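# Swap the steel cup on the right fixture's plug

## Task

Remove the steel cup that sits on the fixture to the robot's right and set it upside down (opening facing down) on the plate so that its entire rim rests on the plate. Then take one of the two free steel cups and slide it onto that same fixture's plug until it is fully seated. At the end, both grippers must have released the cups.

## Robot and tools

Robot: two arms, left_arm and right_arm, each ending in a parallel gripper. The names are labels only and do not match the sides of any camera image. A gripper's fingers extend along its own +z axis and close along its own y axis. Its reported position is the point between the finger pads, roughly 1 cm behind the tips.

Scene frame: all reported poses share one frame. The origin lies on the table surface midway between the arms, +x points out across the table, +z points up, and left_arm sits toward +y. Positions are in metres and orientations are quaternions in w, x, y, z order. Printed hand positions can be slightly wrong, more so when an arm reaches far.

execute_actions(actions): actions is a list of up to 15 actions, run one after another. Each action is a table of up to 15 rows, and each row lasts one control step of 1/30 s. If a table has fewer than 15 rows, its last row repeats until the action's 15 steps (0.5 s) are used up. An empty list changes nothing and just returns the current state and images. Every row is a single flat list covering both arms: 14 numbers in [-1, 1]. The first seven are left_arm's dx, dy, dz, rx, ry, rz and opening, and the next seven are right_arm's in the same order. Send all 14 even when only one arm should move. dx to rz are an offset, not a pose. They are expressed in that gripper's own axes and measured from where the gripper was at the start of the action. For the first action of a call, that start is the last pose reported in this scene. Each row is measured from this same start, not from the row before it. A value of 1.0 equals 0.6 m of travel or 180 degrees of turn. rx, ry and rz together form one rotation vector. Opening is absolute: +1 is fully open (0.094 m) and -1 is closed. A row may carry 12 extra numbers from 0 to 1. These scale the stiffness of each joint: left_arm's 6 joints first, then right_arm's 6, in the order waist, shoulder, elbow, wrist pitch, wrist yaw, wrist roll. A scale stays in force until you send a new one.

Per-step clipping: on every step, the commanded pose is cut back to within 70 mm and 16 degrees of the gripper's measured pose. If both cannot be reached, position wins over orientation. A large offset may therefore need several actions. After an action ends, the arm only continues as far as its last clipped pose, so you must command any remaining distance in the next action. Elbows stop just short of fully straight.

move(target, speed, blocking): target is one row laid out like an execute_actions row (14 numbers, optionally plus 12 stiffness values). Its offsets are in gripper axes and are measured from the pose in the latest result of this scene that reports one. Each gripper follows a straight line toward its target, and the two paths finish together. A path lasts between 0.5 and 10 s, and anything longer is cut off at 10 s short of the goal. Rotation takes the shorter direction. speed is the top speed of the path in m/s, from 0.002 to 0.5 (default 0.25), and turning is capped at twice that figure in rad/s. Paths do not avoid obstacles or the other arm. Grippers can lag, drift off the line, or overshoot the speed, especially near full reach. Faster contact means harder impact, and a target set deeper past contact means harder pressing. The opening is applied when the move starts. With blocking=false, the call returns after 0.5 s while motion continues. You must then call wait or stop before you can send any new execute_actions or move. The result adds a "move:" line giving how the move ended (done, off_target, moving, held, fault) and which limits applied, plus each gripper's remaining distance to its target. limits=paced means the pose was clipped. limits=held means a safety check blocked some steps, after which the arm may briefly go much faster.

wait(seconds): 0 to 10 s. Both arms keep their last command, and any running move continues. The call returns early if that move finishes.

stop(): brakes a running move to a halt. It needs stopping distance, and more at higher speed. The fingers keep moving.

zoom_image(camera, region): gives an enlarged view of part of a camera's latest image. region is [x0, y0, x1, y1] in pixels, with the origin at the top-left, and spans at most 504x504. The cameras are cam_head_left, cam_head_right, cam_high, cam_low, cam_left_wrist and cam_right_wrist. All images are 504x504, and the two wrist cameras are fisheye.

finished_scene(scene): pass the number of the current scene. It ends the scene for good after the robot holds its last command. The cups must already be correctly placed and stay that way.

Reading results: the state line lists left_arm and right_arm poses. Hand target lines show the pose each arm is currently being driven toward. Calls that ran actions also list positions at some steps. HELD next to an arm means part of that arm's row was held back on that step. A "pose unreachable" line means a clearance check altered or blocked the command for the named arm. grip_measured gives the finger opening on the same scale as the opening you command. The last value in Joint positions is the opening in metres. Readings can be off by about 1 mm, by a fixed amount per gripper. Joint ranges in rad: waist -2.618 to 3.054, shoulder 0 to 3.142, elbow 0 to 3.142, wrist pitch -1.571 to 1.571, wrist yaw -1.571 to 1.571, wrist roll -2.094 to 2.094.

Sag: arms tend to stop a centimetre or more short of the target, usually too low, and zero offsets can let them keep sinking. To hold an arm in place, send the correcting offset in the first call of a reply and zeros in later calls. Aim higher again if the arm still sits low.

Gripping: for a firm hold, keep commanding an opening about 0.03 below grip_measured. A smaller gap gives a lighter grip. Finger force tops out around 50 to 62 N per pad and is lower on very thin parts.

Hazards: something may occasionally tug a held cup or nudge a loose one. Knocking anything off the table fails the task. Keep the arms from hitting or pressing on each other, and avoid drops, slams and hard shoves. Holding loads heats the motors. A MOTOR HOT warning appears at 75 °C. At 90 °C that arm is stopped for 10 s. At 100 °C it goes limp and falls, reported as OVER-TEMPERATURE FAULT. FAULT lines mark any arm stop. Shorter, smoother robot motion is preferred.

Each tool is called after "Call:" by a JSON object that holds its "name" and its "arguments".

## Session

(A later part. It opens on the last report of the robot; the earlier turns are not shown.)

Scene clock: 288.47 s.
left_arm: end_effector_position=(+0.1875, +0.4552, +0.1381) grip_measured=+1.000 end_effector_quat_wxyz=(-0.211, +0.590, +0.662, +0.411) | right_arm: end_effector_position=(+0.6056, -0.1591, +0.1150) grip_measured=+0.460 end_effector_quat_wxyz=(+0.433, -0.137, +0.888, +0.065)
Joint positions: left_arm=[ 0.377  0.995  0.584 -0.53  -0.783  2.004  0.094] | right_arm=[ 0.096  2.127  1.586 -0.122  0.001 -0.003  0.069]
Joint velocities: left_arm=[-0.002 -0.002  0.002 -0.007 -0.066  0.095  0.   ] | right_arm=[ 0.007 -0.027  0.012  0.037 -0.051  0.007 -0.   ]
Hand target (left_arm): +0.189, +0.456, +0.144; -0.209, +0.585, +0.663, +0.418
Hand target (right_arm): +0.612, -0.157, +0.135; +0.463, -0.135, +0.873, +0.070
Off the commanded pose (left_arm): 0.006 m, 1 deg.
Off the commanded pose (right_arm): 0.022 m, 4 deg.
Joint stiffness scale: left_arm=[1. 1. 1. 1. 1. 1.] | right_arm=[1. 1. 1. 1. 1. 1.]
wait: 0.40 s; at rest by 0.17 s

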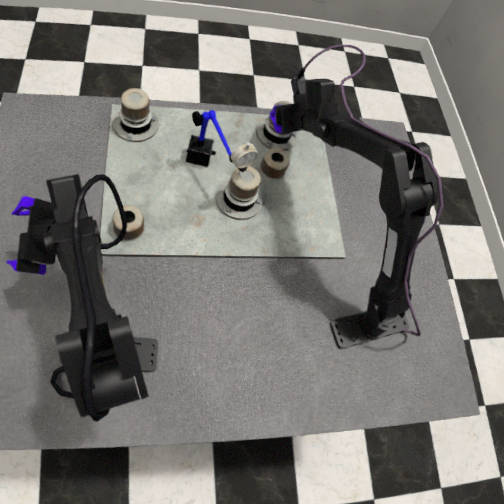

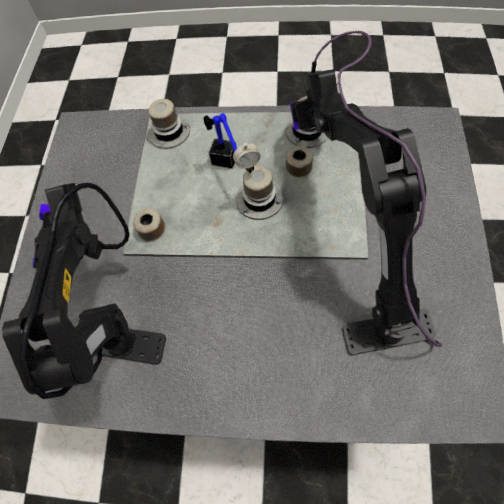

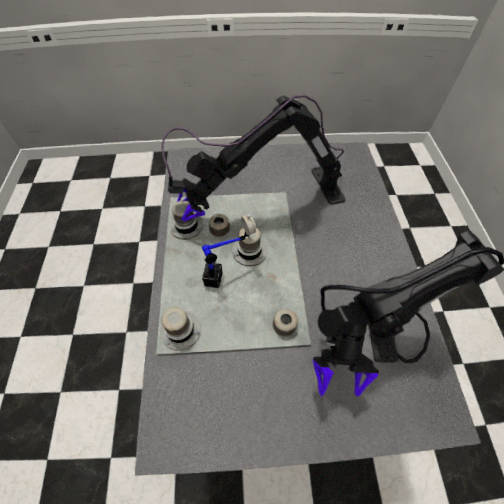

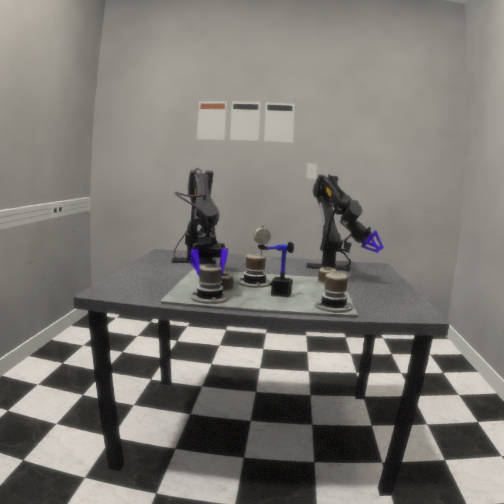

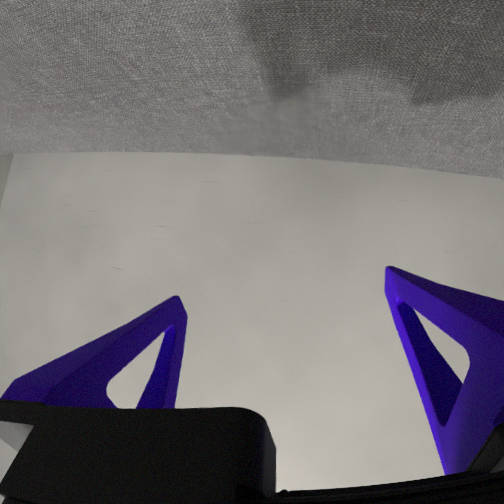

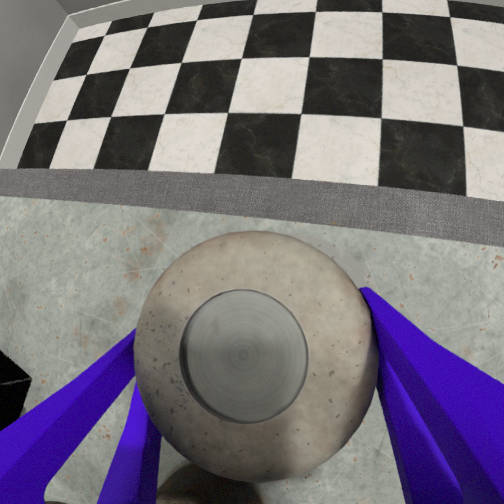

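Seated at z=0.115. Release and retreat.

Call:
{"name": "execute_actions", "arguments": {"actions": [[[0.0075,0.0054,-0.004,-0.003,0.003,-0.004,1,-0.029,0,-0.010,0,-0.018,0,0.435],[0.0075,0.0054,-0.004,-0.003,0.003,-0.004,1,-0.026,0,-0.008,0,-0.015,0,0.445],[0.0075,0.0054,-0.004,-0.003,0.003,-0.004,1,-0.024,0,-0.007,0,-0.013,0,0.46],[0.0075,0.0054,-0.004,-0.003,0.003,-0.004,1,-0.022,0,-0.006,0,-0.012,0,0.49],[0.0075,0.0054,-0.004,-0.003,0.003,-0.004,1,-0.022,0,-0.006,0,-0.012,0,0.55],[0.0075,0.0054,-0.004,-0.003,0.003,-0.004,1,-0.022,0,-0.006,0,-0.012,0,0.63],[0.0075,0.0054,-0.004,-0.003,0.003,-0.004,1,-0.022,0,-0.006,0,-0.012,0,0.72],[0.0075,0.0054,-0.004,-0.003,0.003,-0.004,1,-0.022,0,-0.006,0,-0.012,0,0.82],[0.0075,0.0054,-0.004,-0.003,0.003,-0.004,1,-0.022,0,-0.006,0,-0.012,0,0.92],[0.0075,0.0054,-0.004,-0.003,0.003,-0.004,1,-0.022,0,-0.006,0,-0.012,0,1.0]]]}}

Call:
{"name": "move", "arguments": {"target": [0.0075,0.0054,-0.004,-0.003,0.003,-0.004,1,-0.04,0,-0.14,0,-0.012,0,1], "speed": 0.15}}

Scene clock: 294.07 s.
left_arm: end_effector_position=(+0.1875, +0.4552, +0.1381) grip_measured=+1.000 end_effector_quat_wxyz=(-0.211, +0.590, +0.662, +0.411) | right_arm: end_effector_position=(+0.6059, -0.1590, +0.1153) grip_measured=+0.999 end_effector_quat_wxyz=(+0.434, -0.137, +0.888, +0.065)
Joint positions: left_arm=[ 0.377  0.995  0.584 -0.53  -0.783  2.004  0.094] | right_arm=[ 0.096  2.127  1.586 -0.12   0.001 -0.003  0.094]
Joint velocities: left_arm=[-0.002 -0.002 -0.012 -0.037  0.022  0.022  0.   ] | right_arm=[ 0.007  0.002  0.002 -0.051  0.066  0.007 -0.001]
Hand target (left_arm): +0.189, +0.456, +0.144; -0.209, +0.585, +0.663, +0.418
Hand target (right_arm): +0.610, -0.158, +0.128; +0.450, -0.136, +0.880, +0.068
Off the commanded pose (left_arm): 0.006 m, 1 deg.
Off the commanded pose (right_arm): 0.013 m, 2 deg.
Joint stiffness scale: left_arm=[1. 1. 1. 1. 1. 1.] | right_arm=[1. 1. 1. 1. 1. 1.]
Step readings (end_effector_position):
0: left_arm (+0.1875, +0.4552, +0.1381) | right_arm (+0.6056, -0.1591, +0.1150)
1: left_arm (+0.1875, +0.4552, +0.1381) | right_arm (+0.6056, -0.1591, +0.1150)
2: left_arm (+0.1875, +0.4552, +0.1381) | right_arm (+0.6056, -0.1591, +0.1150)
4: left_arm (+0.1875, +0.4552, +0.1381) | right_arm (+0.6055, -0.1591, +0.1149)
8: left_arm (+0.1875, +0.4552, +0.1381) | right_arm (+0.6058, -0.1590, +0.1153)
15: end_effector_position above

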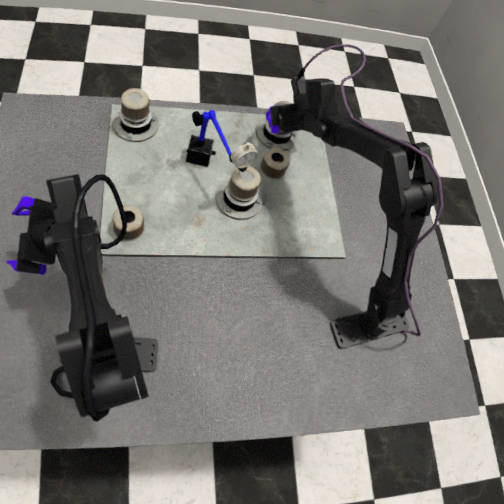

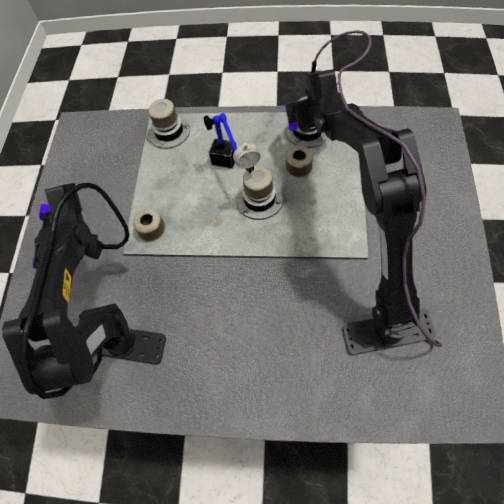

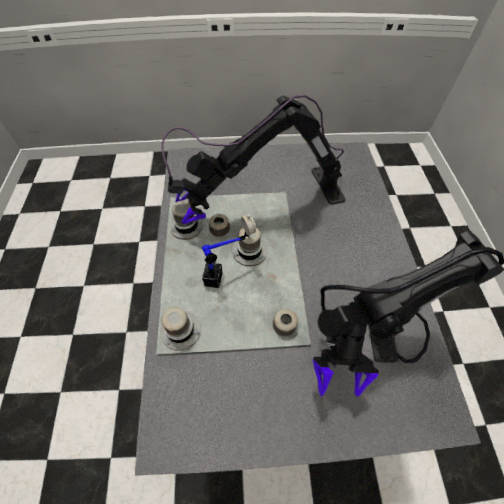

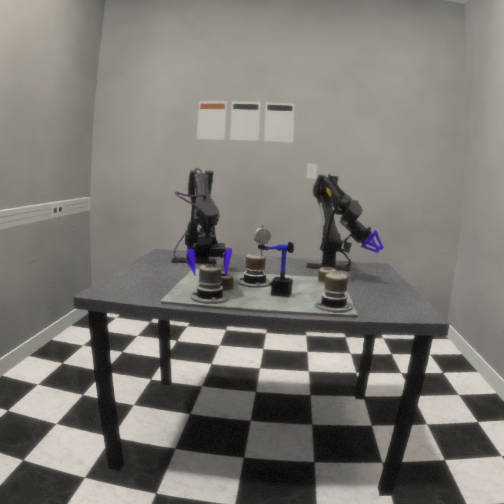

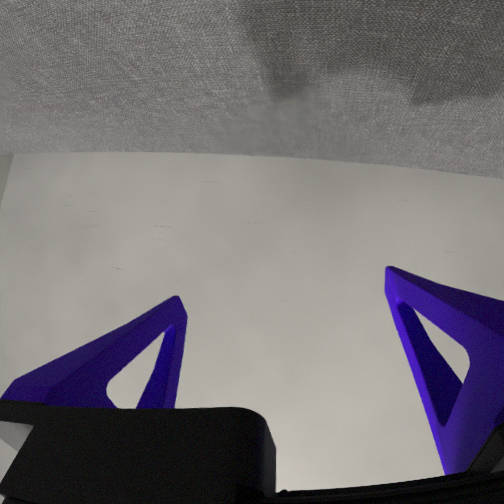

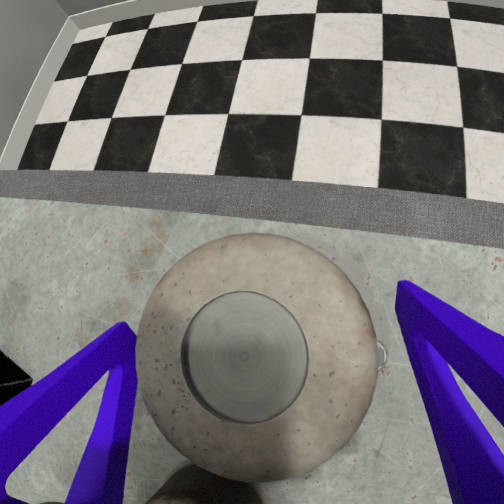

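Scene clock: 295.30 s.
left_arm: end_effector_position=(+0.1875, +0.4552, +0.1381) grip_measured=+1.000 end_effector_quat_wxyz=(-0.211, +0.590, +0.662, +0.411) | right_arm: end_effector_position=(+0.5591, -0.1736, +0.1780) grip_measured=+0.999 end_effector_quat_wxyz=(+0.444, -0.136, +0.883, +0.067)
Joint positions: left_arm=[ 0.377  0.995  0.584 -0.53  -0.783  2.004  0.094] | right_arm=[ 0.096  1.877  1.462 -0.225  0.001 -0.003  0.094]
Joint velocities: left_arm=[-0.007 -0.012  0.007 -0.037 -0.037 -0.051  0.   ] | right_arm=[-0.017  0.002 -0.017 -0.037  0.037  0.007  0.   ]
Hand target (left_arm): +0.189, +0.456, +0.144; -0.209, +0.585, +0.663, +0.418
Hand target (right_arm): +0.557, -0.175, +0.187; +0.451, -0.136, +0.880, +0.068
Off the commanded pose (left_arm): 0.006 m, 1 deg.
Off the commanded pose (right_arm): 0.008 m, 1 deg.
Joint stiffness scale: left_arm=[1. 1. 1. 1. 1. 1.] | right_arm=[1. 1. 1. 1. 1. 1.]
move: done

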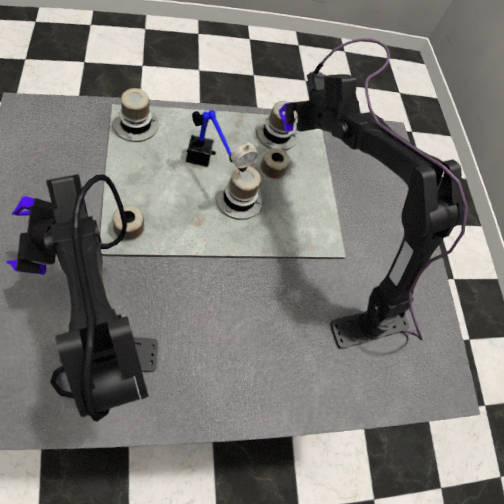

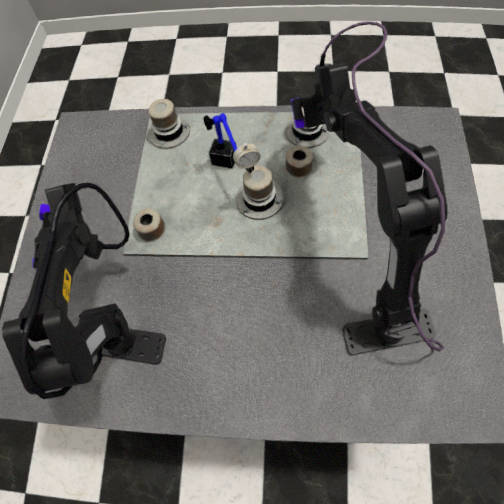

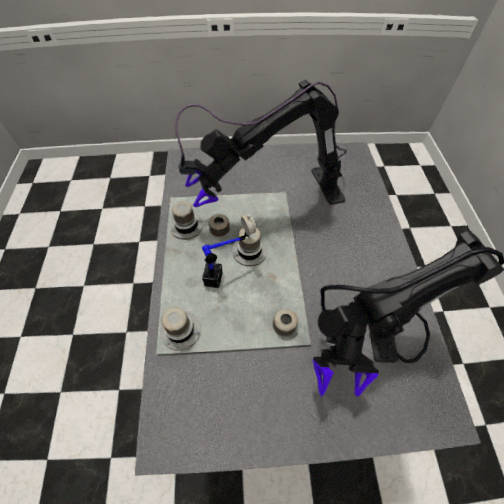

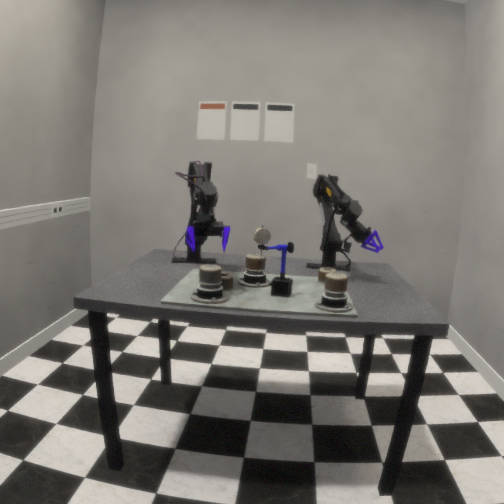

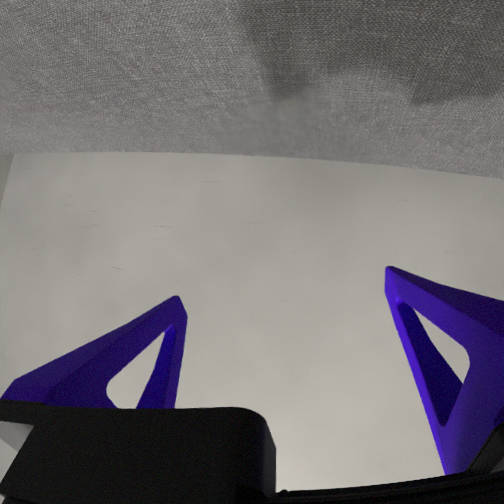

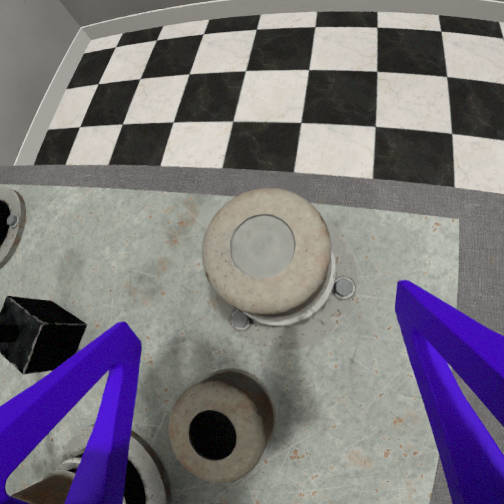

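Call:
{"name": "zoom_image", "arguments": {"camera": "cam_low", "region": [160, 230, 370, 330]}}

Call:
{"name": "zoom_image", "arguments": {"camera": "cam_high", "region": [150, 180, 310, 300]}}

Region (160, 230, 370, 330) of cam_low's 504x504 image, scaled by 2.400, with more detail than that image has; it fills the top 240 rows of this view, and the rest is white.

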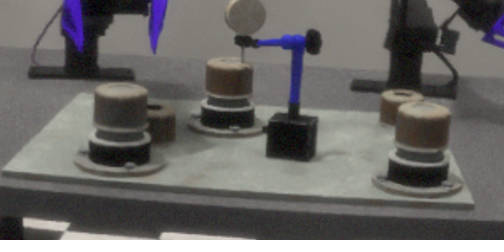

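Region (150, 180, 310, 300) of cam_high's 504x504 image, scaled by 3.150, with more detail than that image has; it fills the top 378 rows of this view, and the rest is white.

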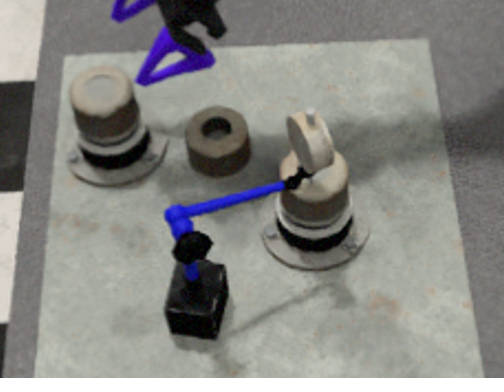

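The new cup sits at the same height as the original, and the old cup stands clear on the plate.

Call:
{"name": "finished_scene", "arguments": {"scene": 2}}

The scene is finished: the task was done.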